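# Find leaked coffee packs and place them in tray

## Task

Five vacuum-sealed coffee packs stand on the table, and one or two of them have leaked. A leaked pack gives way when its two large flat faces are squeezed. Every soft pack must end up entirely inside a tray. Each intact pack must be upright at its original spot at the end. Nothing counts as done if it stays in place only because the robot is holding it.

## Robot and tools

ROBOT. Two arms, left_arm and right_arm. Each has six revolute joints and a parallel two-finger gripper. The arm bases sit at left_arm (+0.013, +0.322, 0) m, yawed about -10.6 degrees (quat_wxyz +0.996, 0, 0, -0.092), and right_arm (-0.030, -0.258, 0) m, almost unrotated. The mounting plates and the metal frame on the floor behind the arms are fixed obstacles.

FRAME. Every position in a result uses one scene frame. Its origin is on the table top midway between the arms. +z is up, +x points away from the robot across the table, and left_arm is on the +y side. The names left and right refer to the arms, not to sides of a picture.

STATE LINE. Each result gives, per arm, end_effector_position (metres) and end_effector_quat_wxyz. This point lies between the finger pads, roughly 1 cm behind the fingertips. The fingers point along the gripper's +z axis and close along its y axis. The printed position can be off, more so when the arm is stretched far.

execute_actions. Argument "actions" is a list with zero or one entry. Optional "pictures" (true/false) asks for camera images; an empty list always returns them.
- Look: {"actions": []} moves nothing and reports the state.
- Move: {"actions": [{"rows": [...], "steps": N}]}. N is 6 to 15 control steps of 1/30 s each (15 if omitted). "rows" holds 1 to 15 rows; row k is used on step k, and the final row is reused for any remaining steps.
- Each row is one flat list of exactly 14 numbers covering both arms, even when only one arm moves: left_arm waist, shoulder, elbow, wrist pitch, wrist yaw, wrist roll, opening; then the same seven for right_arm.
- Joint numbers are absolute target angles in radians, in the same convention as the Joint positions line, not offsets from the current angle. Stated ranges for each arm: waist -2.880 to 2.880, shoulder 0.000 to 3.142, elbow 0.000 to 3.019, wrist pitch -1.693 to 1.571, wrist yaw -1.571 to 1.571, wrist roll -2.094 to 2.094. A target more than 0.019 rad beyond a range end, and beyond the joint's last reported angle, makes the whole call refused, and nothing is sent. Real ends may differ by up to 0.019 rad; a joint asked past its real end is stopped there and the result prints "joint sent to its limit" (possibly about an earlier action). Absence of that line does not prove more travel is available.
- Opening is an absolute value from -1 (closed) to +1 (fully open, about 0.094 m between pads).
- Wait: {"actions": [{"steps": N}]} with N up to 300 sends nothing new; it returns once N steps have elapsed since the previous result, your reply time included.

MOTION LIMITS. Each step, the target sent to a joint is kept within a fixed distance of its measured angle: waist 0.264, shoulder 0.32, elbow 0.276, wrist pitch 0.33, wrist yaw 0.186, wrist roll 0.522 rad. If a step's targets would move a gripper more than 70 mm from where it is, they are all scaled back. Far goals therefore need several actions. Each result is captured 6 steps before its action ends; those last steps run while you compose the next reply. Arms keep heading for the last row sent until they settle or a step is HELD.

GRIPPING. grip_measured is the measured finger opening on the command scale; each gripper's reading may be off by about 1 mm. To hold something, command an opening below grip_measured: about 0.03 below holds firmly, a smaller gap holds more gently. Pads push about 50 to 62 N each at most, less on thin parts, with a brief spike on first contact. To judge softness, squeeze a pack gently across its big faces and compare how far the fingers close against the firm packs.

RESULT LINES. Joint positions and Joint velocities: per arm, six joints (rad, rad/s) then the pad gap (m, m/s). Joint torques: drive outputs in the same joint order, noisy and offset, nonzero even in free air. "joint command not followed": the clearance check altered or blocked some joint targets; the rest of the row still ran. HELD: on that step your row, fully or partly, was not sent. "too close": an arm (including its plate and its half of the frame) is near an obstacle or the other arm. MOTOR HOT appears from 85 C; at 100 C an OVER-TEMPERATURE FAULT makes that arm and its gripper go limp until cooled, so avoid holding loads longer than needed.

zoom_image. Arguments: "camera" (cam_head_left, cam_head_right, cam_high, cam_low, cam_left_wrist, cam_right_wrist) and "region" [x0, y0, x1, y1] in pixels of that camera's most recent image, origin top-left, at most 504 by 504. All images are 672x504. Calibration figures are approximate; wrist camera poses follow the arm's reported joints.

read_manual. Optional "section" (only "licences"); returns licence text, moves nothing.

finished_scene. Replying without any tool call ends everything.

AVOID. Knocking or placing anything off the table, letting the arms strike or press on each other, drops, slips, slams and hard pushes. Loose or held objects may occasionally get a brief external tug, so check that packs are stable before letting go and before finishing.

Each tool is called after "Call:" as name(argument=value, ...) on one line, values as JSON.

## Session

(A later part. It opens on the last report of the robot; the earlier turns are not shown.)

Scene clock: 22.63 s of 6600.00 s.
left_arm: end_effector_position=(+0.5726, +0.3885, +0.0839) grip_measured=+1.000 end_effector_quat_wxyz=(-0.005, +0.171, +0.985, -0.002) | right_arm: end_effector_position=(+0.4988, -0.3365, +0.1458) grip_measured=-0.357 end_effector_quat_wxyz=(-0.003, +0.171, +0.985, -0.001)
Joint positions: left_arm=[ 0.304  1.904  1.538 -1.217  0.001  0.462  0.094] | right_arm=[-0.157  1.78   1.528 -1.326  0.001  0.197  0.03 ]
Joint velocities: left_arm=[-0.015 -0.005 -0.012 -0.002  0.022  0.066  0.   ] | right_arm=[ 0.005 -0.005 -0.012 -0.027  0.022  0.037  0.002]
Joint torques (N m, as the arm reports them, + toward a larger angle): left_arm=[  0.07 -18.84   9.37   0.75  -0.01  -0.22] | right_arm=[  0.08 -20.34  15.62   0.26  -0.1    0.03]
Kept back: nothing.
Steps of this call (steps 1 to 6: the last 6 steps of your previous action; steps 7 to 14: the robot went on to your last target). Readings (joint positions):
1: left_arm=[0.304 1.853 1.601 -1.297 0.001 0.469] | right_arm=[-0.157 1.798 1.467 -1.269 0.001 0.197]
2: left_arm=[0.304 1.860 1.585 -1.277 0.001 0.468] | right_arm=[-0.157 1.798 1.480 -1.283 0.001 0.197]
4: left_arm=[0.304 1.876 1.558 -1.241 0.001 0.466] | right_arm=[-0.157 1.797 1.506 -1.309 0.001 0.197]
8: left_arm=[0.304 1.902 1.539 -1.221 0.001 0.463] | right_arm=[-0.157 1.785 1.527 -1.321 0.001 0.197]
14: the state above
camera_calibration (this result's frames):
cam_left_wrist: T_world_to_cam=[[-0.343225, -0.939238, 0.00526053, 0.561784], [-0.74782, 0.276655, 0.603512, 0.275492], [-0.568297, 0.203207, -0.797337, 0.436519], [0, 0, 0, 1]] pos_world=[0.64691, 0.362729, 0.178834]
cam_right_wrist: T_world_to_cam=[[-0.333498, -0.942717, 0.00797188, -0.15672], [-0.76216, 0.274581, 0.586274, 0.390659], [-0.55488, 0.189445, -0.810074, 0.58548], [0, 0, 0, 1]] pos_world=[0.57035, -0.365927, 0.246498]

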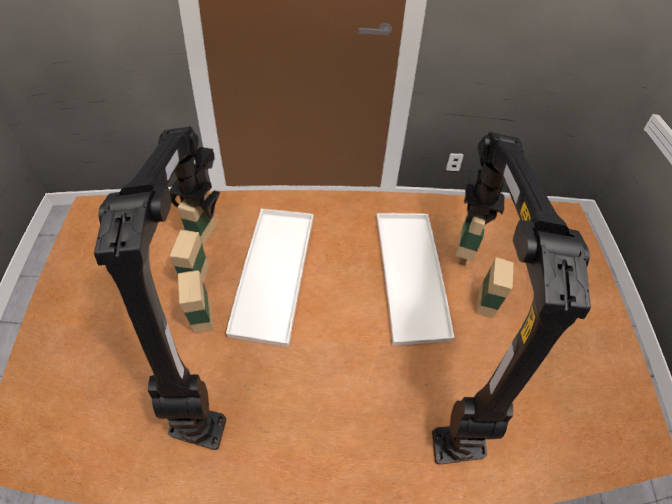

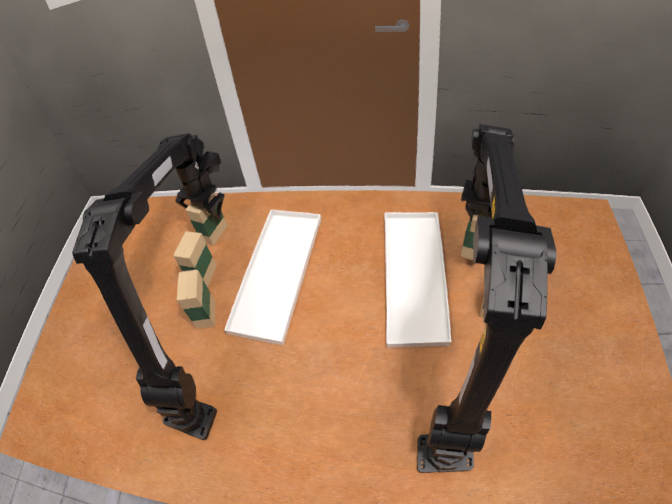

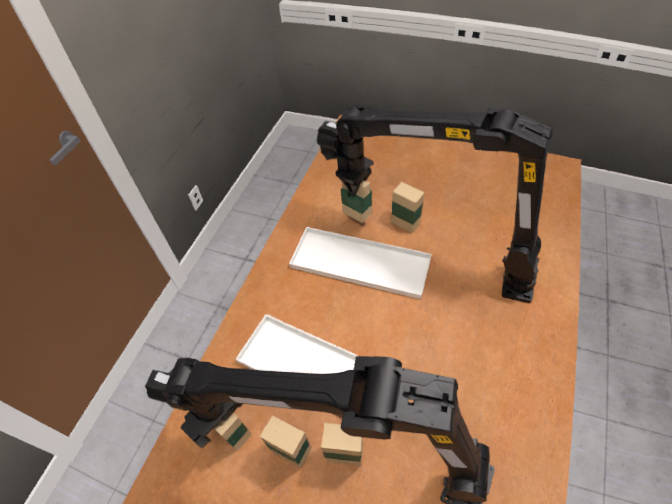

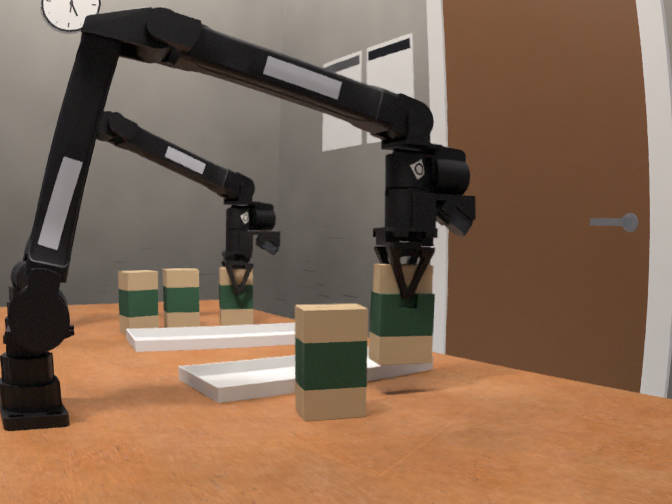

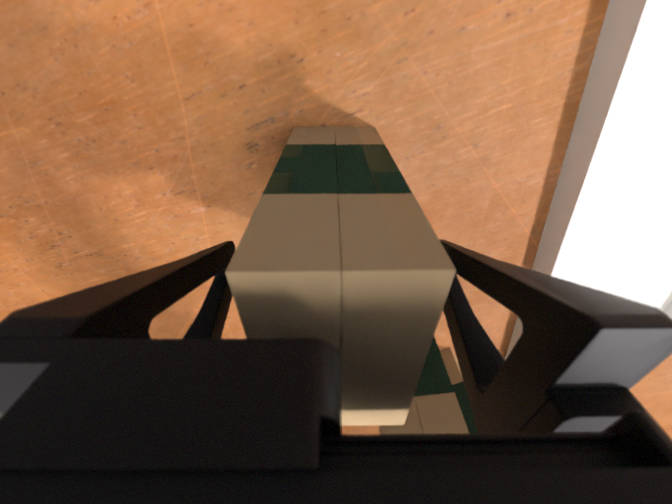

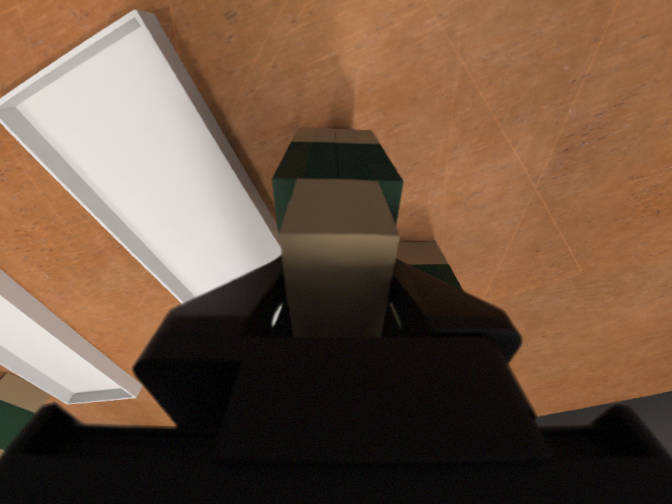

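Lifted 4.7 cm; rim is ~2 cm. Swing right, close left.

Call:
execute_actions(actions=[{"rows":[[0.295,1.9,1.548,-1.205,0,0.45,0.8,-0.15,1.75,1.585,-1.34,0,0.19,-0.4],[0.295,1.9,1.548,-1.205,0,0.45,0.6,-0.135,1.75,1.585,-1.34,0,0.18,-0.4],[0.295,1.9,1.548,-1.205,0,0.45,0.4,-0.115,1.75,1.585,-1.34,0,0.17,-0.4],[0.295,1.9,1.548,-1.205,0,0.45,0.28,-0.092,1.75,1.585,-1.34,0,0.16,-0.4],[0.295,1.9,1.548,-1.205,0,0.45,0.22,-0.068,1.75,1.585,-1.34,0,0.15,-0.4],[0.295,1.9,1.548,-1.205,0,0.45,0.19,-0.044,1.75,1.585,-1.34,0,0.14,-0.4],[0.295,1.9,1.548,-1.205,0,0.45,0.16,-0.02,1.75,1.585,-1.34,0,0.13,-0.4],[0.295,1.9,1.548,-1.205,0,0.45,0.14,0.004,1.75,1.585,-1.34,0,0.12,-0.4],[0.295,1.9,1.548,-1.205,0,0.45,0.12,0.028,1.75,1.585,-1.34,0,0.12,-0.4],[0.295,1.9,1.548,-1.205,0,0.45,0.1,0.052,1.75,1.585,-1.34,0,0.12,-0.4],[0.295,1.9,1.548,-1.205,0,0.45,0.08,0.074,1.75,1.585,-1.34,0,0.12,-0.4],[0.295,1.9,1.548,-1.205,0,0.45,0.06,0.092,1.75,1.585,-1.34,0,0.12,-0.4],[0.295,1.9,1.548,-1.205,0,0.45,0.03,0.106,1.75,1.585,-1.34,0,0.12,-0.4],[0.295,1.9,1.548,-1.205,0,0.45,0.0,0.115,1.75,1.585,-1.34,0,0.12,-0.4],[0.295,1.9,1.548,-1.205,0,0.45,-0.03,0.12,1.75,1.585,-1.34,0,0.12,-0.4]],"steps":15}])

Call:
execute_actions(actions=[{"steps":14}], pictures=true)

Scene clock: 23.50 s of 6600.00 s.
left_arm: end_effector_position=(+0.5726, +0.3885, +0.0839) grip_measured=+0.132 end_effector_quat_wxyz=(-0.005, +0.170, +0.985, -0.002) | right_arm: end_effector_position=(+0.5036, -0.2892, +0.1458) grip_measured=-0.357 end_effector_quat_wxyz=(-0.004, +0.109, +0.994, -0.002)
Joint positions: left_arm=[ 0.304  1.904  1.538 -1.217  0.001  0.461  0.053] | right_arm=[-0.067  1.78   1.528 -1.326  0.003  0.161  0.03 ]
Joint velocities: left_arm=[-0.005 -0.015 -0.017 -0.007 -0.022  0.007 -0.02 ] | right_arm=[ 0.777  0.005 -0.007  0.012  0.007 -0.125 -0.001]
Joint torques (N m, as the arm reports them, + toward a larger angle): left_arm=[  0.74 -18.98   9.24   0.77  -0.04  -0.21] | right_arm=[  4.08 -20.17  15.33   0.3   -0.18  -0.23]
Steps of this call (steps 1 to 17: the robot went on to your last target; steps 18 to 26: the first 9 steps of this action). Readings (joint positions):
18: left_arm=[0.304 1.904 1.538 -1.217 0.001 0.462] | right_arm=[-0.157 1.780 1.528 -1.326 0.001 0.197]
19: left_arm=[0.304 1.904 1.538 -1.217 0.001 0.462] | right_arm=[-0.156 1.780 1.528 -1.326 0.001 0.196]
21: left_arm=[0.304 1.904 1.538 -1.217 0.001 0.461] | right_arm=[-0.150 1.780 1.528 -1.326 0.001 0.191]
25: left_arm=[0.304 1.904 1.538 -1.217 0.001 0.461] | right_arm=[-0.092 1.780 1.528 -1.326 0.003 0.167]
26: the state above

Scene clock: 23.97 s of 6600.00 s.
left_arm: end_effector_position=(+0.5727, +0.3885, +0.0839) grip_measured=-0.028 end_effector_quat_wxyz=(-0.005, +0.170, +0.985, -0.002) | right_arm: end_effector_position=(+0.4975, -0.1715, +0.1458) grip_measured=-0.356 end_effector_quat_wxyz=(-0.004, -0.015, +1.000, +0.002)
Joint positions: left_arm=[ 0.304  1.904  1.538 -1.216  0.001  0.461  0.046] | right_arm=[ 0.151  1.78   1.528 -1.326 -0.005  0.132  0.03 ]
Joint velocities: left_arm=[-0.005  0.005 -0.007  0.007  0.022  0.007  0.001] | right_arm=[-0.239  0.015  0.002 -0.017 -0.022 -0.007 -0.   ]
Joint torques (N m, as the arm reports them, + toward a larger angle): left_arm=[ -0.52 -18.69   9.32   0.71   0.    -0.21] | right_arm=[ -0.92 -20.04  15.67   0.27   0.07  -0.22]
Kept back: nothing.
Steps of this call (steps 1 to 6: the last 6 steps of your previous action; steps 7 to 14: the robot went on to your last target). Readings (joint positions):
1: left_arm=[0.304 1.904 1.538 -1.217 0.002 0.461] | right_arm=[-0.039 1.780 1.528 -1.326 0.003 0.156]
2: left_arm=[0.304 1.904 1.538 -1.217 0.002 0.461] | right_arm=[-0.009 1.780 1.528 -1.326 0.003 0.152]
4: left_arm=[0.304 1.904 1.538 -1.217 0.002 0.461] | right_arm=[0.054 1.780 1.528 -1.326 0.003 0.145]
8: left_arm=[0.304 1.904 1.538 -1.216 0.001 0.461] | right_arm=[0.151 1.780 1.528 -1.326 -0.005 0.136]
14: the state above
camera_calibration (this result's frames):
cam_left_wrist: T_world_to_cam=[[-0.34251, -0.9395, 0.00508096, 0.561534], [-0.748258, 0.276052, 0.603245, 0.276067], [-0.568151, 0.202816, -0.79754, 0.436654], [0, 0, 0, 1]] pos_world=[0.646986, 0.362792, 0.17886]
cam_right_wrist: T_world_to_cam=[[0.0318747, -0.99949, 0.00192251, -0.192245], [-0.808985, -0.0246696, 0.587311, 0.316187], [-0.586964, -0.0202757, -0.809359, 0.533395], [0, 0, 0, 1]] pos_world=[0.575002, -0.173532, 0.246377]

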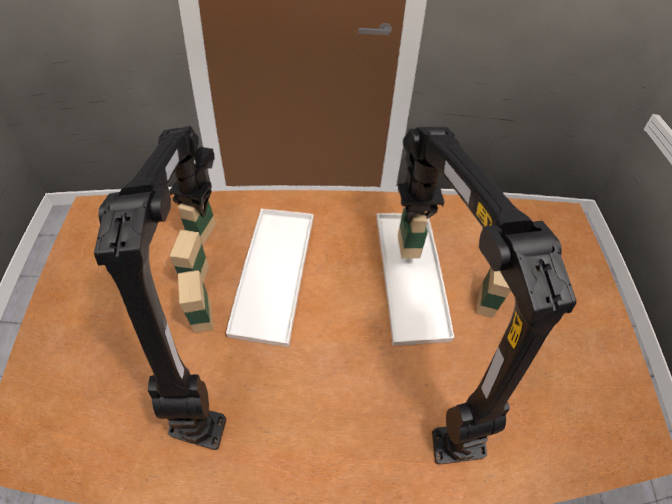

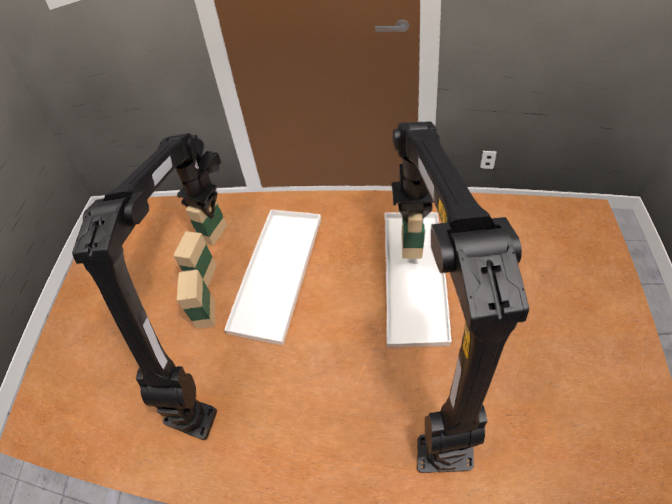

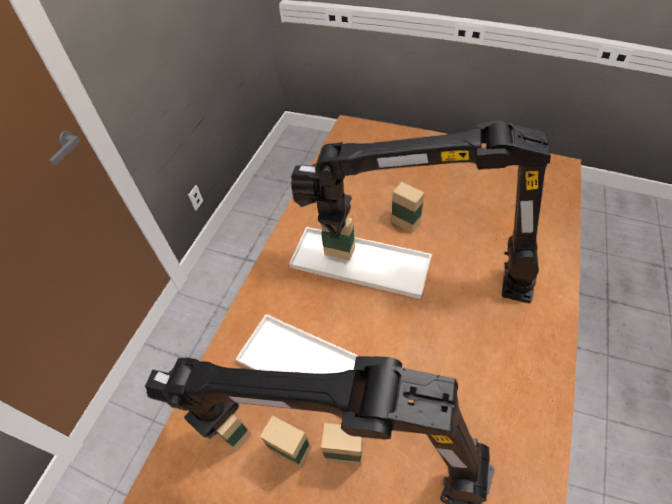

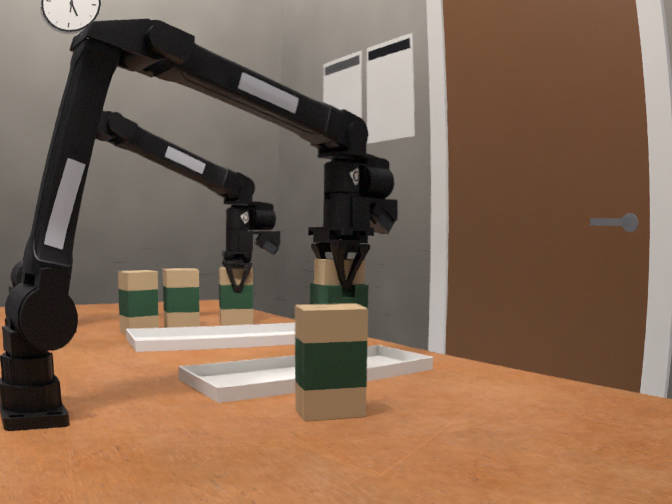

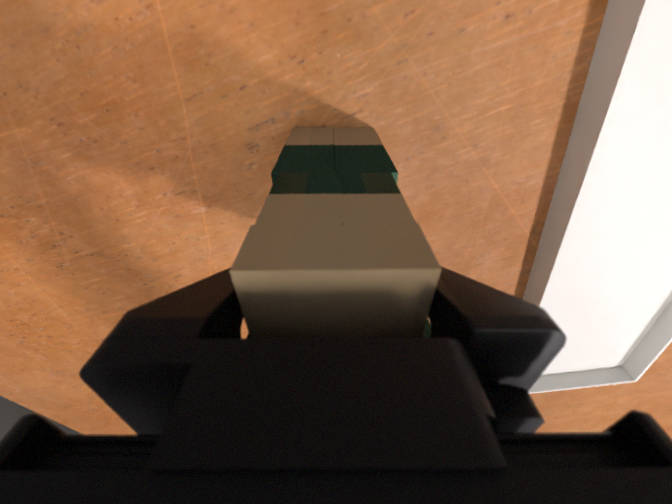

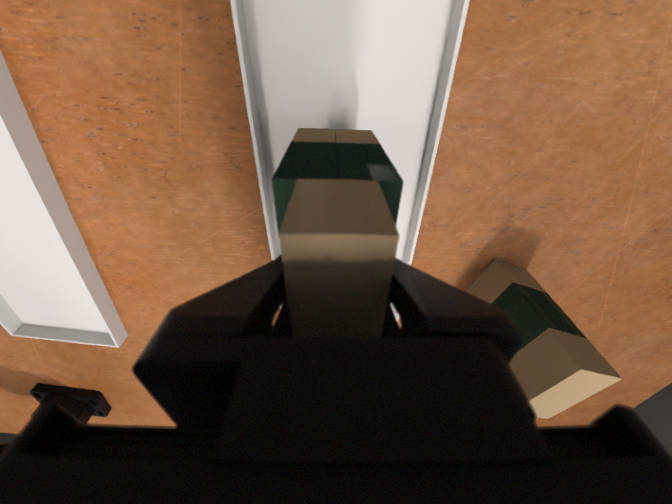

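Call:
execute_actions(actions=[{"rows":[[0.295,1.9,1.548,-1.205,0,0.45,-0.07,0.125,1.77,1.54,-1.32,0,0.12,-0.4],[0.295,1.9,1.548,-1.205,0,0.45,-0.11,0.125,1.77,1.527,-1.31,0,0.12,-0.4],[0.295,1.9,1.548,-1.205,0,0.45,-0.15,0.125,1.77,1.516,-1.298,0,0.12,-0.4],[0.295,1.9,1.548,-1.205,0,0.45,-0.19,0.125,1.77,1.505,-1.285,0,0.12,-0.4],[0.295,1.9,1.548,-1.205,0,0.45,-0.23,0.125,1.77,1.494,-1.272,0,0.12,-0.4],[0.295,1.9,1.548,-1.205,0,0.45,-0.27,0.125,1.77,1.483,-1.259,0,0.12,-0.4],[0.295,1.9,1.548,-1.205,0,0.45,-0.3,0.125,1.77,1.472,-1.246,0,0.12,-0.4],[0.295,1.9,1.548,-1.205,0,0.45,-0.33,0.125,1.77,1.462,-1.233,0,0.12,-0.4],[0.295,1.9,1.548,-1.205,0,0.45,-0.35,0.125,1.77,1.453,-1.221,0,0.12,-0.4],[0.295,1.9,1.548,-1.205,0,0.45,-0.37,0.125,1.77,1.445,-1.21,0,0.12,-0.4],[0.295,1.9,1.548,-1.205,0,0.45,-0.39,0.125,1.77,1.439,-1.2,0,0.12,-0.4],[0.295,1.9,1.548,-1.205,0,0.45,-0.41,0.125,1.77,1.434,-1.192,0,0.12,-0.4],[0.295,1.9,1.548,-1.205,0,0.45,-0.41,0.125,1.77,1.43,-1.187,0,0.12,-0.4]],"steps":15}])

Call:
execute_actions(actions=[{"steps":12}])

Scene clock: 25.07 s of 6600.00 s.
left_arm: end_effector_position=(+0.5727, +0.3885, +0.0839) grip_measured=-0.336 end_effector_quat_wxyz=(-0.005, +0.170, +0.985, -0.002) | right_arm: end_effector_position=(+0.4974, -0.1912, +0.1253) grip_measured=-0.357 end_effector_quat_wxyz=(+0.002, +0.003, +1.000, +0.001)
Joint positions: left_arm=[ 0.304  1.904  1.538 -1.216  0.001  0.461  0.031] | right_arm=[ 0.116  1.78   1.472 -1.258 -0.     0.132  0.03 ]
Joint velocities: left_arm=[-0.015 -0.005 -0.007  0.002 -0.037 -0.051 -0.02 ] | right_arm=[ 0.005 -0.005 -0.364  0.369  0.037  0.007  0.001]
Joint torques (N m, as the arm reports them, + toward a larger angle): left_arm=[ -0.22 -18.52   9.23   0.68   0.01  -0.21] | right_arm=[  1.4  -18.54  10.85   1.2   -0.06  -0.22]
Steps of this call (steps 1 to 24: the robot went on to your last target; steps 25 to 33: the first 9 steps of this action). Readings (joint positions):
25: left_arm=[0.304 1.904 1.538 -1.216 0.001 0.461] | right_arm=[0.115 1.780 1.528 -1.326 -0.000 0.132]
26: left_arm=[0.304 1.904 1.538 -1.216 0.001 0.461] | right_arm=[0.115 1.780 1.528 -1.326 -0.000 0.132]
28: left_arm=[0.304 1.904 1.538 -1.216 0.001 0.461] | right_arm=[0.115 1.780 1.522 -1.317 -0.000 0.132]
32: left_arm=[0.304 1.904 1.538 -1.216 0.001 0.461] | right_arm=[0.116 1.780 1.484 -1.270 -0.000 0.132]
33: the state above

Scene clock: 25.47 s of 6600.00 s.
left_arm: end_effector_position=(+0.5727, +0.3885, +0.0839) grip_measured=-0.366 end_effector_quat_wxyz=(-0.005, +0.170, +0.985, -0.002) | right_arm: end_effector_position=(+0.4925, -0.1918, +0.1071) grip_measured=-0.357 end_effector_quat_wxyz=(+0.005, +0.003, +1.000, +0.001)
Joint positions: left_arm=[ 0.304  1.904  1.538 -1.216  0.001  0.461  0.03 ] | right_arm=[ 0.116  1.78   1.421 -1.202 -0.     0.132  0.03 ]
Joint velocities: left_arm=[-0.005 -0.005 -0.007 -0.007 -0.037  0.051 -0.   ] | right_arm=[-0.005 -0.005 -0.012 -0.002  0.066  0.051  0.   ]
Joint torques (N m, as the arm reports them, + toward a larger angle): left_arm=[ -0.28 -18.72   9.34   0.81   0.02  -0.19] | right_arm=[  1.36 -18.34  11.11   1.4   -0.03  -0.22]
Kept back: nothing.
Steps of this call (steps 1 to 6: the last 6 steps of your previous action; steps 7 to 12: the robot went on to your last target). Readings (joint positions):
1: left_arm=[0.304 1.904 1.538 -1.216 0.001 0.461] | right_arm=[0.116 1.780 1.459 -1.247 -0.000 0.132]
2: left_arm=[0.304 1.904 1.538 -1.216 0.001 0.461] | right_arm=[0.116 1.780 1.448 -1.236 -0.000 0.132]
4: left_arm=[0.304 1.904 1.538 -1.216 0.001 0.461] | right_arm=[0.116 1.780 1.431 -1.219 -0.000 0.132]
8: left_arm=[0.304 1.904 1.538 -1.216 0.001 0.461] | right_arm=[0.116 1.780 1.421 -1.206 -0.000 0.132]
12: the state above

Call:
execute_actions(actions=[{"rows":[[0.295,1.89,1.57,-1.22,0,0.45,-0.41,0.125,1.77,1.425,-1.183,0,0.12,-0.4],[0.295,1.88,1.585,-1.225,0,0.45,-0.41,0.125,1.77,1.42,-1.18,0,0.12,-0.4],[0.295,1.875,1.597,-1.232,0,0.45,-0.41,0.125,1.77,1.416,-1.177,0,0.12,-0.4],[0.295,1.87,1.609,-1.242,0,0.45,-0.41,0.125,1.77,1.412,-1.174,0,0.12,-0.4],[0.295,1.865,1.621,-1.255,0,0.45,-0.41,0.125,1.77,1.408,-1.172,0,0.12,-0.4],[0.295,1.86,1.633,-1.27,0,0.45,-0.41,0.125,1.77,1.408,-1.172,0,0.12,-0.4],[0.295,1.855,1.645,-1.285,0,0.45,-0.41,0.125,1.77,1.408,-1.172,0,0.12,-0.4],[0.295,1.85,1.657,-1.3,0,0.45,-0.41,0.125,1.77,1.408,-1.172,0,0.12,-0.4],[0.295,1.845,1.669,-1.315,0,0.45,-0.41,0.125,1.77,1.408,-1.172,0,0.12,-0.4],[0.295,1.84,1.68,-1.33,0,0.45,-0.41,0.125,1.77,1.408,-1.172,0,0.12,-0.4],[0.295,1.84,1.69,-1.345,0,0.45,-0.41,0.125,1.77,1.408,-1.172,0,0.12,-0.4],[0.295,1.84,1.69,-1.36,0,0.45,-0.41,0.125,1.77,1.408,-1.172,0,0.12,-0.4],[0.295,1.84,1.69,-1.372,0,0.45,-0.41,0.125,1.77,1.408,-1.172,0,0.12,-0.4]],"steps":15}])

Call:
execute_actions(actions=[{"steps":12}], pictures=true)

Scene clock: 26.30 s of 6600.00 s.
left_arm: end_effector_position=(+0.5710, +0.3883, +0.0971) grip_measured=-0.366 end_effector_quat_wxyz=(-0.017, +0.170, +0.985, -0.006) | right_arm: end_effector_position=(+0.4903, -0.1921, +0.1016) grip_measured=-0.357 end_effector_quat_wxyz=(+0.005, +0.003, +1.000, +0.001)
Joint positions: left_arm=[ 0.304  1.903  1.574 -1.277  0.001  0.461  0.03 ] | right_arm=[ 0.116  1.78   1.406 -1.187 -0.     0.132  0.03 ]
Joint velocities: left_arm=[-0.015 -0.024  0.305 -0.398 -0.007 -0.022 -0.001] | right_arm=[ 0.015 -0.015  0.012 -0.007 -0.095 -0.007  0.   ]
Joint torques (N m, as the arm reports them, + toward a larger angle): left_arm=[  0.4  -22.91  14.28  -0.34   0.02  -0.19] | right_arm=[  1.24 -18.2   10.57   1.28  -0.07  -0.21]
Steps of this call (steps 1 to 16: the robot went on to your last target; steps 17 to 25: the first 9 steps of this action). Readings (joint positions):
17: left_arm=[0.304 1.904 1.538 -1.216 0.001 0.461] | right_arm=[0.116 1.780 1.421 -1.201 -0.000 0.132]
18: left_arm=[0.304 1.904 1.538 -1.216 0.001 0.461] | right_arm=[0.116 1.780 1.421 -1.200 -0.000 0.132]
20: left_arm=[0.304 1.903 1.541 -1.220 0.001 0.461] | right_arm=[0.116 1.780 1.418 -1.195 -0.000 0.132]
24: left_arm=[0.304 1.903 1.563 -1.263 0.001 0.461] | right_arm=[0.116 1.780 1.407 -1.187 -0.000 0.132]
25: the state above

Scene clock: 26.70 s of 6600.00 s.
left_arm: end_effector_position=(+0.5722, +0.3884, +0.1418) grip_measured=-0.366 end_effector_quat_wxyz=(-0.008, +0.170, +0.985, -0.003) | right_arm: end_effector_position=(+0.4905, -0.1918, +0.1016) grip_measured=-0.357 end_effector_quat_wxyz=(+0.005, +0.003, +1.000, +0.001)
Joint positions: left_arm=[ 0.304  1.862  1.634 -1.361  0.001  0.461  0.03 ] | right_arm=[ 0.116  1.78   1.406 -1.186 -0.     0.132  0.03 ]
Joint velocities: left_arm=[-0.005  0.005 -0.002  0.002 -0.037 -0.022 -0.001] | right_arm=[-0.005  0.005 -0.002 -0.017  0.007  0.081  0.001]
Joint torques (N m, as the arm reports them, + toward a larger angle): left_arm=[ -0.03 -20.12  13.21  -0.28   0.03  -0.16] | right_arm=[  1.32 -18.27  10.58   1.34  -0.04  -0.21]
Kept back: nothing.
Steps of this call (steps 1 to 6: the last 6 steps of your previous action; steps 7 to 12: the robot went on to your last target). Readings (joint positions):
1: left_arm=[0.304 1.902 1.584 -1.290 0.001 0.461] | right_arm=[0.116 1.780 1.406 -1.187 -0.000 0.132]
2: left_arm=[0.304 1.900 1.595 -1.303 0.001 0.461] | right_arm=[0.116 1.780 1.406 -1.187 -0.000 0.132]
4: left_arm=[0.304 1.893 1.616 -1.331 0.001 0.461] | right_arm=[0.116 1.780 1.406 -1.187 -0.000 0.132]
8: left_arm=[0.304 1.870 1.632 -1.357 0.001 0.461] | right_arm=[0.116 1.780 1.406 -1.186 -0.000 0.132]
12: the state above
camera_calibration (this result's frames):
cam_left_wrist: T_world_to_cam=[[-0.341751, -0.939756, 0.00799841, 0.560269], [-0.744568, 0.275943, 0.607843, 0.238078], [-0.573432, 0.201776, -0.794017, 0.485482], [0, 0, 0, 1]] pos_world=[0.647129, 0.362862, 0.236285]
cam_right_wrist: T_world_to_cam=[[-0.00289467, -0.999989, 0.00371527, -0.195476], [-0.820191, 0.00449963, 0.572072, 0.348669], [-0.572082, -0.00139127, -0.820195, 0.490559], [0, 0, 0, 1]] pos_world=[0.566049, -0.19636, 0.203617]

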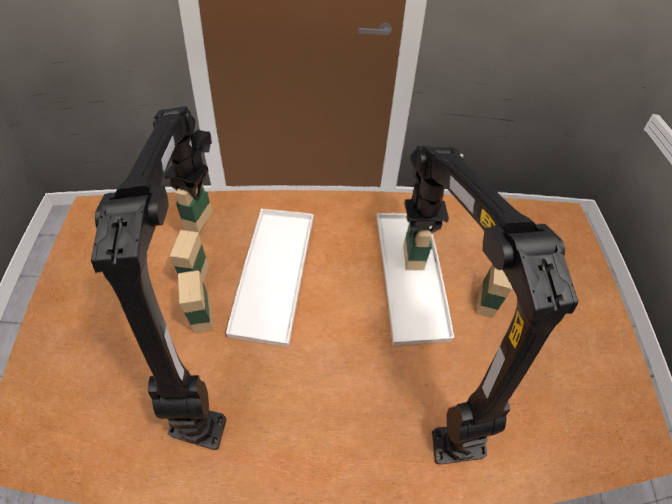

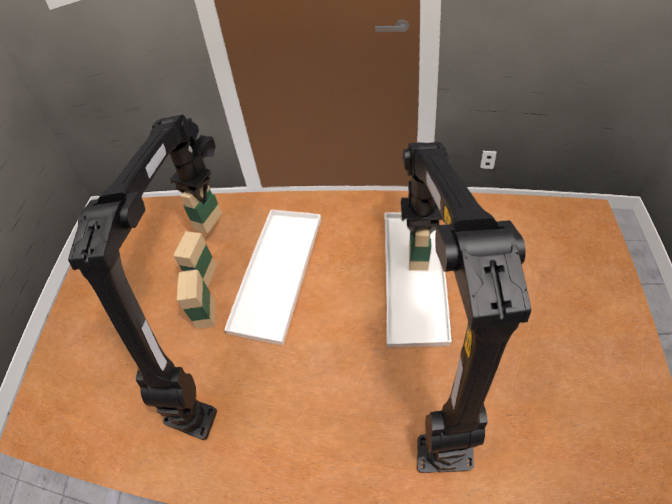

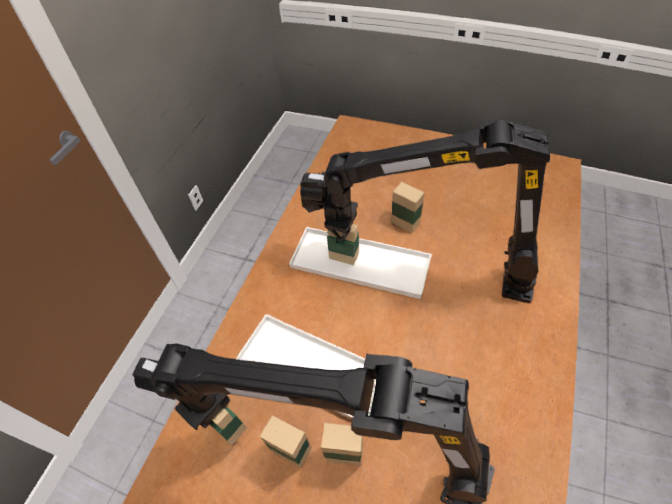

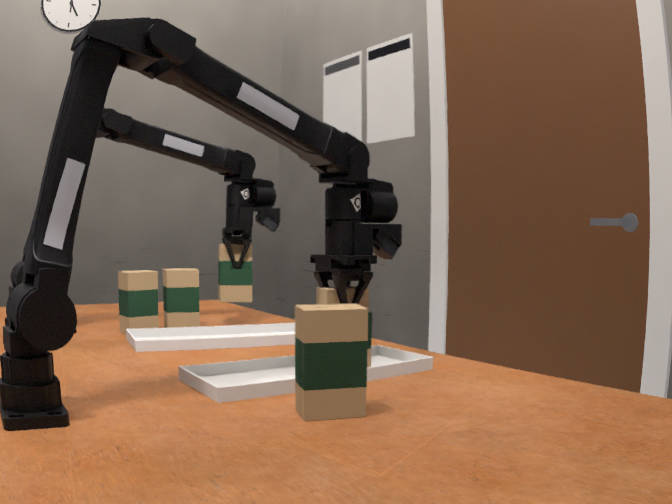

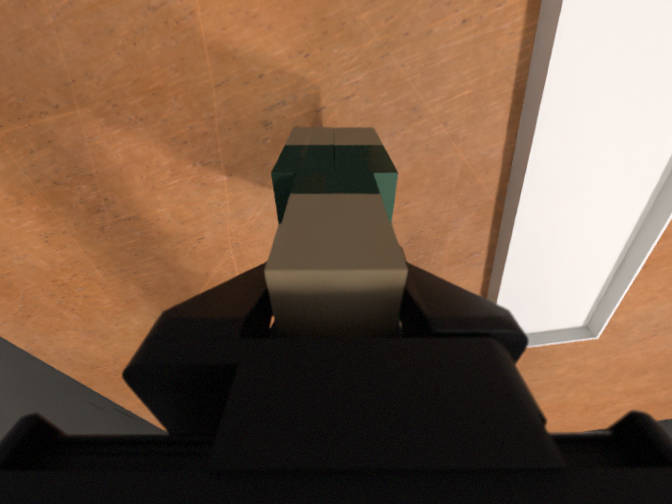

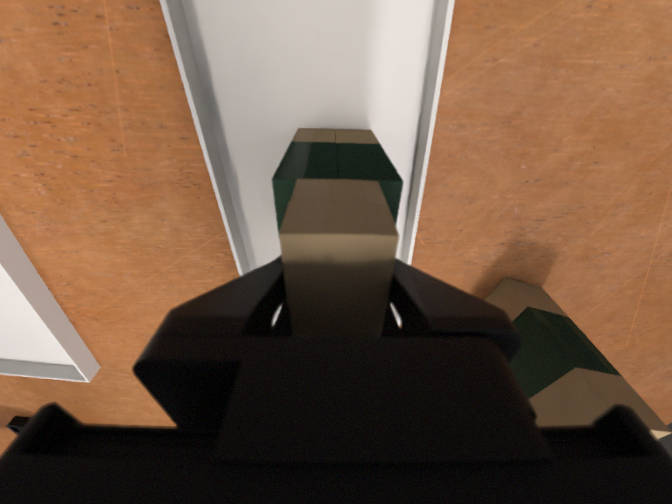

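Call:
execute_actions(actions=[{"rows":[[0.29,1.84,1.69,-1.372,0,0.43,-0.41,0.125,1.77,1.415,-1.18,0,0.12,-0.33],[0.28,1.84,1.69,-1.372,0,0.4,-0.41,0.125,1.77,1.415,-1.18,0,0.12,-0.25],[0.265,1.84,1.69,-1.372,0,0.365,-0.41,0.125,1.77,1.415,-1.18,0,0.12,-0.15],[0.247,1.84,1.69,-1.372,0,0.33,-0.41,0.125,1.77,1.415,-1.18,0,0.12,-0.05],[0.227,1.84,1.69,-1.372,0,0.295,-0.41,0.125,1.77,1.415,-1.18,0,0.12,0.05],[0.205,1.84,1.69,-1.372,0,0.26,-0.41,0.125,1.77,1.415,-1.18,0,0.12,0.15],[0.182,1.84,1.69,-1.372,0,0.225,-0.41,0.125,1.77,1.415,-1.18,0,0.12,0.35],[0.158,1.84,1.69,-1.372,0,0.19,-0.41,0.125,1.77,1.44,-1.19,0,0.12,0.6],[0.134,1.84,1.69,-1.372,0,0.155,-0.41,0.125,1.76,1.46,-1.2,0,0.12,0.8],[0.11,1.84,1.69,-1.372,0,0.12,-0.41,0.125,1.75,1.48,-1.21,0,0.12,0.8],[0.086,1.84,1.69,-1.372,0,0.085,-0.41,0.125,1.745,1.5,-1.23,0,0.12,0.8],[0.062,1.84,1.69,-1.372,0,0.05,-0.41,0.125,1.74,1.52,-1.25,0,0.12,0.8],[0.038,1.84,1.69,-1.372,0,0.015,-0.41,0.125,1.735,1.54,-1.275,0,0.12,0.8],[0.014,1.84,1.69,-1.372,0,-0.02,-0.41,0.125,1.73,1.56,-1.3,0,0.12,0.8],[-0.008,1.84,1.69,-1.372,0,-0.055,-0.41,0.125,1.725,1.58,-1.325,0,0.12,0.8]],"steps":15}])

Call:
execute_actions(actions=[{"rows":[[-0.028,1.84,1.69,-1.372,0,-0.09,-0.41,0.125,1.72,1.6,-1.35,0,0.12,0.8],[-0.046,1.84,1.69,-1.372,0,-0.12,-0.41,0.125,1.715,1.62,-1.375,0,0.12,0.8],[-0.062,1.84,1.69,-1.372,0,-0.15,-0.41,0.125,1.71,1.635,-1.4,0,0.12,0.8],[-0.076,1.84,1.69,-1.372,0,-0.17,-0.41,0.125,1.71,1.645,-1.42,0,0.12,0.8],[-0.088,1.84,1.69,-1.372,0,-0.178,-0.41,0.125,1.71,1.65,-1.435,0,0.12,0.8],[-0.098,1.84,1.69,-1.372,0,-0.178,-0.41,0.125,1.71,1.65,-1.44,0,0.12,0.8],[-0.105,1.84,1.69,-1.372,0,-0.178,-0.41,0.125,1.71,1.65,-1.44,0,0.12,0.8],[-0.11,1.84,1.69,-1.372,0,-0.178,-0.41,0.125,1.71,1.65,-1.44,0,0.12,0.8]],"steps":15}])

Call:
execute_actions(actions=[{"steps":9}], pictures=true)

Scene clock: 28.67 s of 6600.00 s.
left_arm: end_effector_position=(+0.5751, +0.3539, +0.1418) grip_measured=-0.366 end_effector_quat_wxyz=(-0.009, +0.120, +0.993, -0.000) | right_arm: end_effector_position=(+0.4907, -0.1918, +0.1018) grip_measured=+0.670 end_effector_quat_wxyz=(+0.006, +0.003, +1.000, +0.001)
Joint positions: left_arm=[ 0.241  1.862  1.634 -1.361 -0.003  0.297  0.03 ] | right_arm=[ 0.116  1.78   1.406 -1.186 -0.     0.132  0.078]
Joint velocities: left_arm=[-0.611 -0.015 -0.017  0.002 -0.051 -0.784  0.   ] | right_arm=[-0.005  0.005  0.017 -0.002 -0.007 -0.022  0.259]
Joint torques (N m, as the arm reports them, + toward a larger angle): left_arm=[ -2.67 -19.98  12.82  -0.29   0.18  -0.15] | right_arm=[  1.33 -19.04  15.03   0.27  -0.06  -0.21]
Steps of this call (steps 1 to 30: the robot went on to your last target; steps 31 to 50: nothing new was sent; steps 51 to 59: the first 9 steps of this action). Readings (joint positions):
51: left_arm=[0.304 1.862 1.634 -1.361 0.001 0.458] | right_arm=[0.116 1.780 1.406 -1.186 -0.000 0.132]
52: left_arm=[0.303 1.862 1.634 -1.361 0.001 0.451] | right_arm=[0.116 1.780 1.406 -1.186 -0.000 0.132]
54: left_arm=[0.299 1.862 1.634 -1.361 0.000 0.420] | right_arm=[0.116 1.780 1.406 -1.186 -0.000 0.132]
58: left_arm=[0.260 1.862 1.634 -1.361 -0.003 0.323] | right_arm=[0.116 1.780 1.406 -1.186 -0.000 0.132]
59: the state above

Scene clock: 29.17 s of 6600.00 s.
left_arm: end_effector_position=(+0.5475, +0.1454, +0.1418) grip_measured=-0.366 end_effector_quat_wxyz=(-0.009, +0.100, +0.995, +0.000) | right_arm: end_effector_position=(+0.5000, -0.1906, +0.2079) grip_measured=+0.798 end_effector_quat_wxyz=(+0.021, +0.003, +1.000, +0.003)
Joint positions: left_arm=[-0.133  1.862  1.634 -1.361  0.004 -0.118  0.03 ] | right_arm=[ 0.116  1.718  1.608 -1.419 -0.     0.132  0.084]
Joint velocities: left_arm=[-0.22  -0.015  0.007  0.002  0.051 -0.271 -0.001] | right_arm=[-0.005 -0.259  0.11  -0.095  0.022 -0.007 -0.   ]
Joint torques (N m, as the arm reports them, + toward a larger angle): left_arm=[  2.96 -19.56  13.25  -0.34  -0.23  -0.21] | right_arm=[  1.35 -16.68  14.05   0.44  -0.05  -0.2 ]
Steps of this call (steps 1 to 6: the last 6 steps of your previous action; steps 7 to 15: the first 9 steps of this action). Readings (joint positions):
7: left_arm=[0.050 1.862 1.634 -1.361 -0.003 0.083] | right_arm=[0.116 1.776 1.493 -1.285 -0.000 0.132]
8: left_arm=[0.018 1.862 1.634 -1.361 -0.002 0.046] | right_arm=[0.116 1.772 1.513 -1.306 -0.000 0.132]
10: left_arm=[-0.041 1.862 1.634 -1.361 -0.000 -0.022] | right_arm=[0.116 1.761 1.552 -1.352 -0.000 0.132]
14: left_arm=[-0.123 1.862 1.634 -1.361 0.003 -0.106] | right_arm=[0.116 1.727 1.604 -1.414 -0.000 0.132]
15: the state above

Scene clock: 29.47 s of 6600.00 s.
left_arm: end_effector_position=(+0.5491, +0.1502, +0.1418) grip_measured=-0.366 end_effector_quat_wxyz=(-0.009, +0.075, +0.997, +0.001) | right_arm: end_effector_position=(+0.4980, -0.1909, +0.2179) grip_measured=+0.798 end_effector_quat_wxyz=(+0.028, +0.003, +1.000, +0.004)
Joint positions: left_arm=[-0.124  1.862  1.634 -1.361  0.002 -0.16   0.03 ] | right_arm=[ 0.116  1.701  1.612 -1.426 -0.     0.132  0.084]
Joint velocities: left_arm=[ 0.024 -0.005 -0.007 -0.032  0.007 -0.066 -0.001] | right_arm=[-0.015 -0.005 -0.002 -0.002 -0.022  0.037 -0.001]
Joint torques (N m, as the arm reports them, + toward a larger angle): left_arm=[  1.53 -20.65  13.37  -0.41  -0.08  -0.21] | right_arm=[  1.28 -16.4   14.31   0.37  -0.04  -0.21]
Kept back: nothing.
Steps of this call (steps 1 to 6: the last 6 steps of your previous action; steps 7 to 9: the robot went on to your last target). Readings (joint positions):
1: left_arm=[-0.138 1.862 1.634 -1.361 0.004 -0.127] | right_arm=[0.116 1.710 1.611 -1.422 -0.000 0.132]
2: left_arm=[-0.139 1.862 1.634 -1.361 0.004 -0.134] | right_arm=[0.116 1.705 1.612 -1.423 -0.000 0.132]
4: left_arm=[-0.136 1.862 1.634 -1.361 0.003 -0.146] | right_arm=[0.116 1.701 1.612 -1.426 -0.000 0.132]
8: left_arm=[-0.126 1.862 1.634 -1.361 0.002 -0.158] | right_arm=[0.116 1.701 1.612 -1.426 -0.000 0.132]
9: the state above
camera_calibration (this result's frames):
cam_left_wrist: T_world_to_cam=[[-0.155965, -0.98776, -0.00210696, 0.235147], [-0.782624, 0.122272, 0.610368, 0.330176], [-0.60264, 0.0968449, -0.792115, 0.551792], [0, 0, 0, 1]] pos_world=[0.62761, 0.138459, 0.23605]
cam_right_wrist: T_world_to_cam=[[-0.00254964, -0.999995, -0.00208879, -0.193847], [-0.844912, 0.00103692, 0.534904, 0.308006], [-0.534899, 0.00312866, -0.84491, 0.577883], [0, 0, 0, 1]] pos_world=[0.568853, -0.195974, 0.323101]

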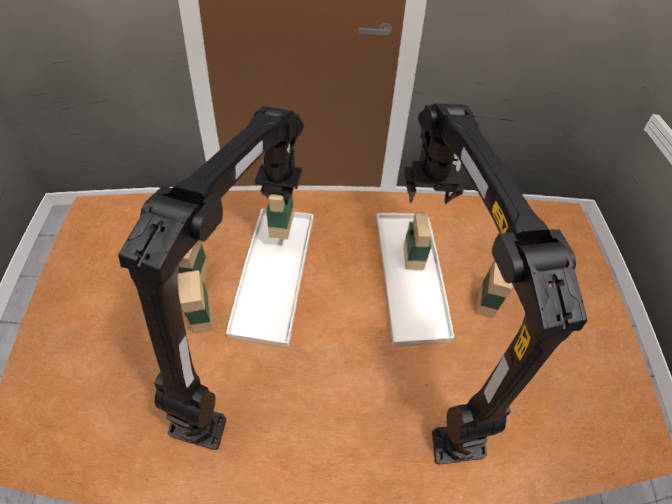

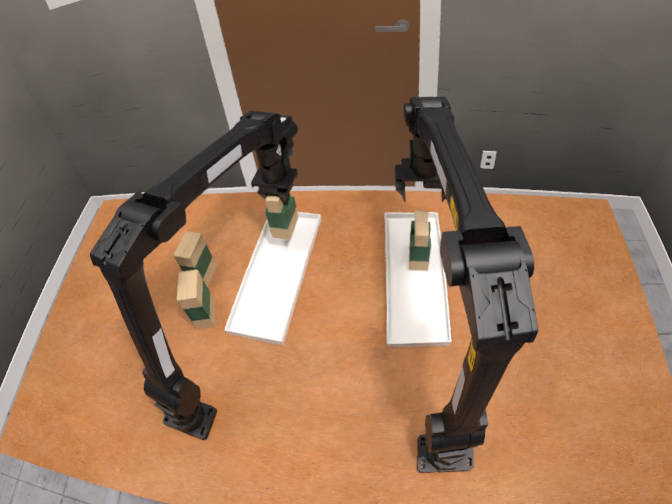

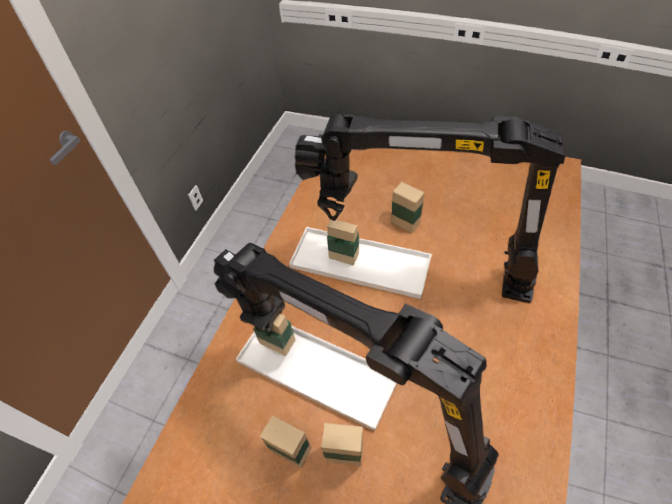

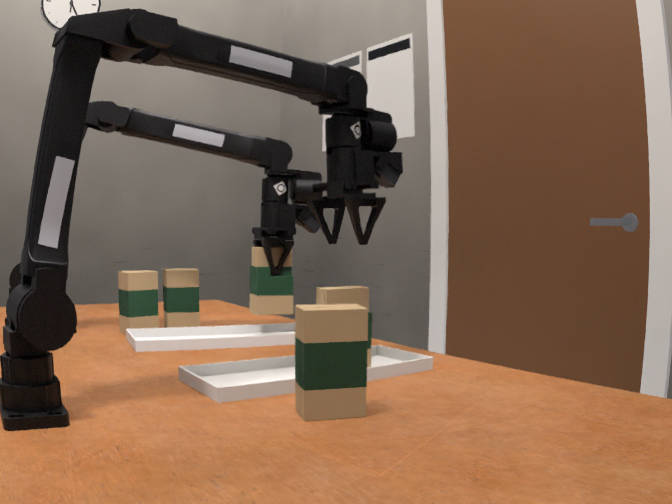

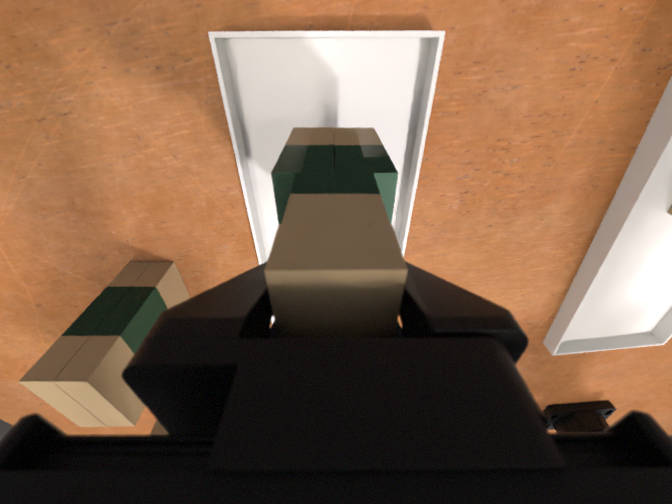

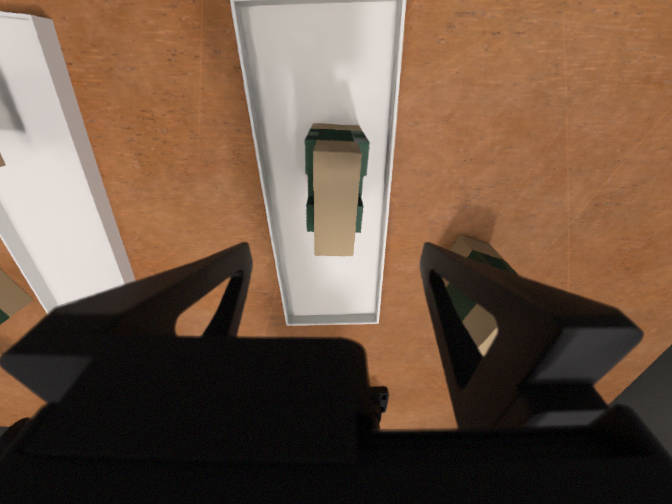

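Call:
execute_actions(actions=[{"rows":[[-0.11,1.85,1.645,-1.355,0,-0.178,-0.41,0.125,1.71,1.65,-1.44,0,0.12,0.8],[-0.11,1.85,1.63,-1.343,0,-0.178,-0.41,0.125,1.71,1.65,-1.44,0,0.12,0.8],[-0.11,1.85,1.616,-1.328,0,-0.178,-0.41,0.125,1.71,1.65,-1.44,0,0.12,0.8],[-0.11,1.85,1.602,-1.313,0,-0.178,-0.41,0.125,1.71,1.65,-1.44,0,0.12,0.8],[-0.11,1.85,1.588,-1.298,0,-0.178,-0.41,0.125,1.71,1.65,-1.44,0,0.12,0.8],[-0.11,1.85,1.574,-1.283,0,-0.178,-0.41,0.125,1.71,1.65,-1.44,0,0.12,0.8],[-0.11,1.85,1.56,-1.268,0,-0.178,-0.41,0.125,1.71,1.65,-1.44,0,0.12,0.8],[-0.11,1.85,1.547,-1.254,0,-0.178,-0.41,0.125,1.71,1.65,-1.44,0,0.12,0.8],[-0.11,1.85,1.535,-1.241,0,-0.178,-0.41,0.125,1.71,1.65,-1.44,0,0.12,0.8],[-0.11,1.85,1.525,-1.229,0,-0.178,-0.41,0.125,1.71,1.65,-1.44,0,0.12,0.8],[-0.11,1.85,1.517,-1.219,0,-0.178,-0.41,0.125,1.71,1.65,-1.44,0,0.12,0.8],[-0.11,1.85,1.511,-1.21,0,-0.178,-0.41,0.125,1.71,1.65,-1.44,0,0.12,0.8],[-0.11,1.85,1.506,-1.203,0,-0.178,-0.41,0.125,1.71,1.65,-1.44,0,0.12,0.8],[-0.11,1.85,1.502,-1.198,0,-0.178,-0.41,0.125,1.71,1.65,-1.44,0,0.12,0.8],[-0.11,1.85,1.498,-1.194,0,-0.178,-0.41,0.125,1.71,1.65,-1.44,0,0.12,0.8]],"steps":15}])

Call:
execute_actions(actions=[{"steps":13}])

Scene clock: 30.40 s of 6600.00 s.
left_arm: end_effector_position=(+0.5418, +0.1536, +0.1116) grip_measured=-0.366 end_effector_quat_wxyz=(-0.008, +0.070, +0.997, +0.001) | right_arm: end_effector_position=(+0.4980, -0.1909, +0.2179) grip_measured=+0.798 end_effector_quat_wxyz=(+0.028, +0.003, +1.000, +0.004)
Joint positions: left_arm=[-0.122  1.862  1.552 -1.278  0.002 -0.166  0.03 ] | right_arm=[ 0.116  1.701  1.612 -1.426 -0.     0.132  0.084]
Joint velocities: left_arm=[-0.005 -0.015 -0.476  0.403 -0.022  0.051  0.   ] | right_arm=[-0.005 -0.015 -0.017 -0.017 -0.007 -0.037 -0.   ]
Joint torques (N m, as the arm reports them, + toward a larger angle): left_arm=[  1.27 -18.62   9.61   0.55  -0.06  -0.24] | right_arm=[  1.39 -16.29  14.45   0.39  -0.05  -0.21]
Steps of this call (steps 1 to 19: the robot went on to your last target; steps 20 to 28: the first 9 steps of this action). Readings (joint positions):
20: left_arm=[-0.122 1.862 1.634 -1.361 0.002 -0.166] | right_arm=[0.116 1.701 1.612 -1.426 -0.000 0.132]
21: left_arm=[-0.122 1.862 1.633 -1.360 0.002 -0.166] | right_arm=[0.116 1.701 1.612 -1.426 -0.000 0.132]
23: left_arm=[-0.122 1.862 1.622 -1.345 0.002 -0.166] | right_arm=[0.116 1.701 1.612 -1.426 -0.000 0.132]
27: left_arm=[-0.122 1.862 1.568 -1.291 0.002 -0.166] | right_arm=[0.116 1.701 1.612 -1.426 -0.000 0.132]
28: the state above

Scene clock: 30.83 s of 6600.00 s.
left_arm: end_effector_position=(+0.5355, +0.1557, +0.0881) grip_measured=-0.366 end_effector_quat_wxyz=(-0.005, +0.070, +0.998, +0.000) | right_arm: end_effector_position=(+0.4980, -0.1909, +0.2179) grip_measured=+0.798 end_effector_quat_wxyz=(+0.028, +0.003, +1.000, +0.004)
Joint positions: left_arm=[-0.122  1.862  1.487 -1.206  0.002 -0.166  0.03 ] | right_arm=[ 0.116  1.701  1.612 -1.426 -0.     0.132  0.084]
Joint velocities: left_arm=[-0.005 -0.005  0.007 -0.027 -0.081  0.007 -0.001] | right_arm=[-0.005  0.005  0.002 -0.012  0.037 -0.037 -0.001]
Joint torques (N m, as the arm reports them, + toward a larger angle): left_arm=[  1.26 -18.36   9.52   0.94  -0.1   -0.22] | right_arm=[  1.32 -16.46  14.36   0.39  -0.06  -0.2 ]
Kept back: nothing.
Steps of this call (steps 1 to 6: the last 6 steps of your previous action; steps 7 to 13: the robot went on to your last target). Readings (joint positions):
1: left_arm=[-0.122 1.862 1.537 -1.266 0.002 -0.166] | right_arm=[0.116 1.701 1.612 -1.426 -0.000 0.132]
2: left_arm=[-0.122 1.862 1.523 -1.254 0.002 -0.166] | right_arm=[0.116 1.701 1.612 -1.426 -0.000 0.132]
4: left_arm=[-0.122 1.862 1.503 -1.235 0.002 -0.166] | right_arm=[0.116 1.701 1.612 -1.426 -0.000 0.132]
8: left_arm=[-0.122 1.862 1.487 -1.212 0.002 -0.166] | right_arm=[0.116 1.701 1.612 -1.426 -0.000 0.132]
13: the state above


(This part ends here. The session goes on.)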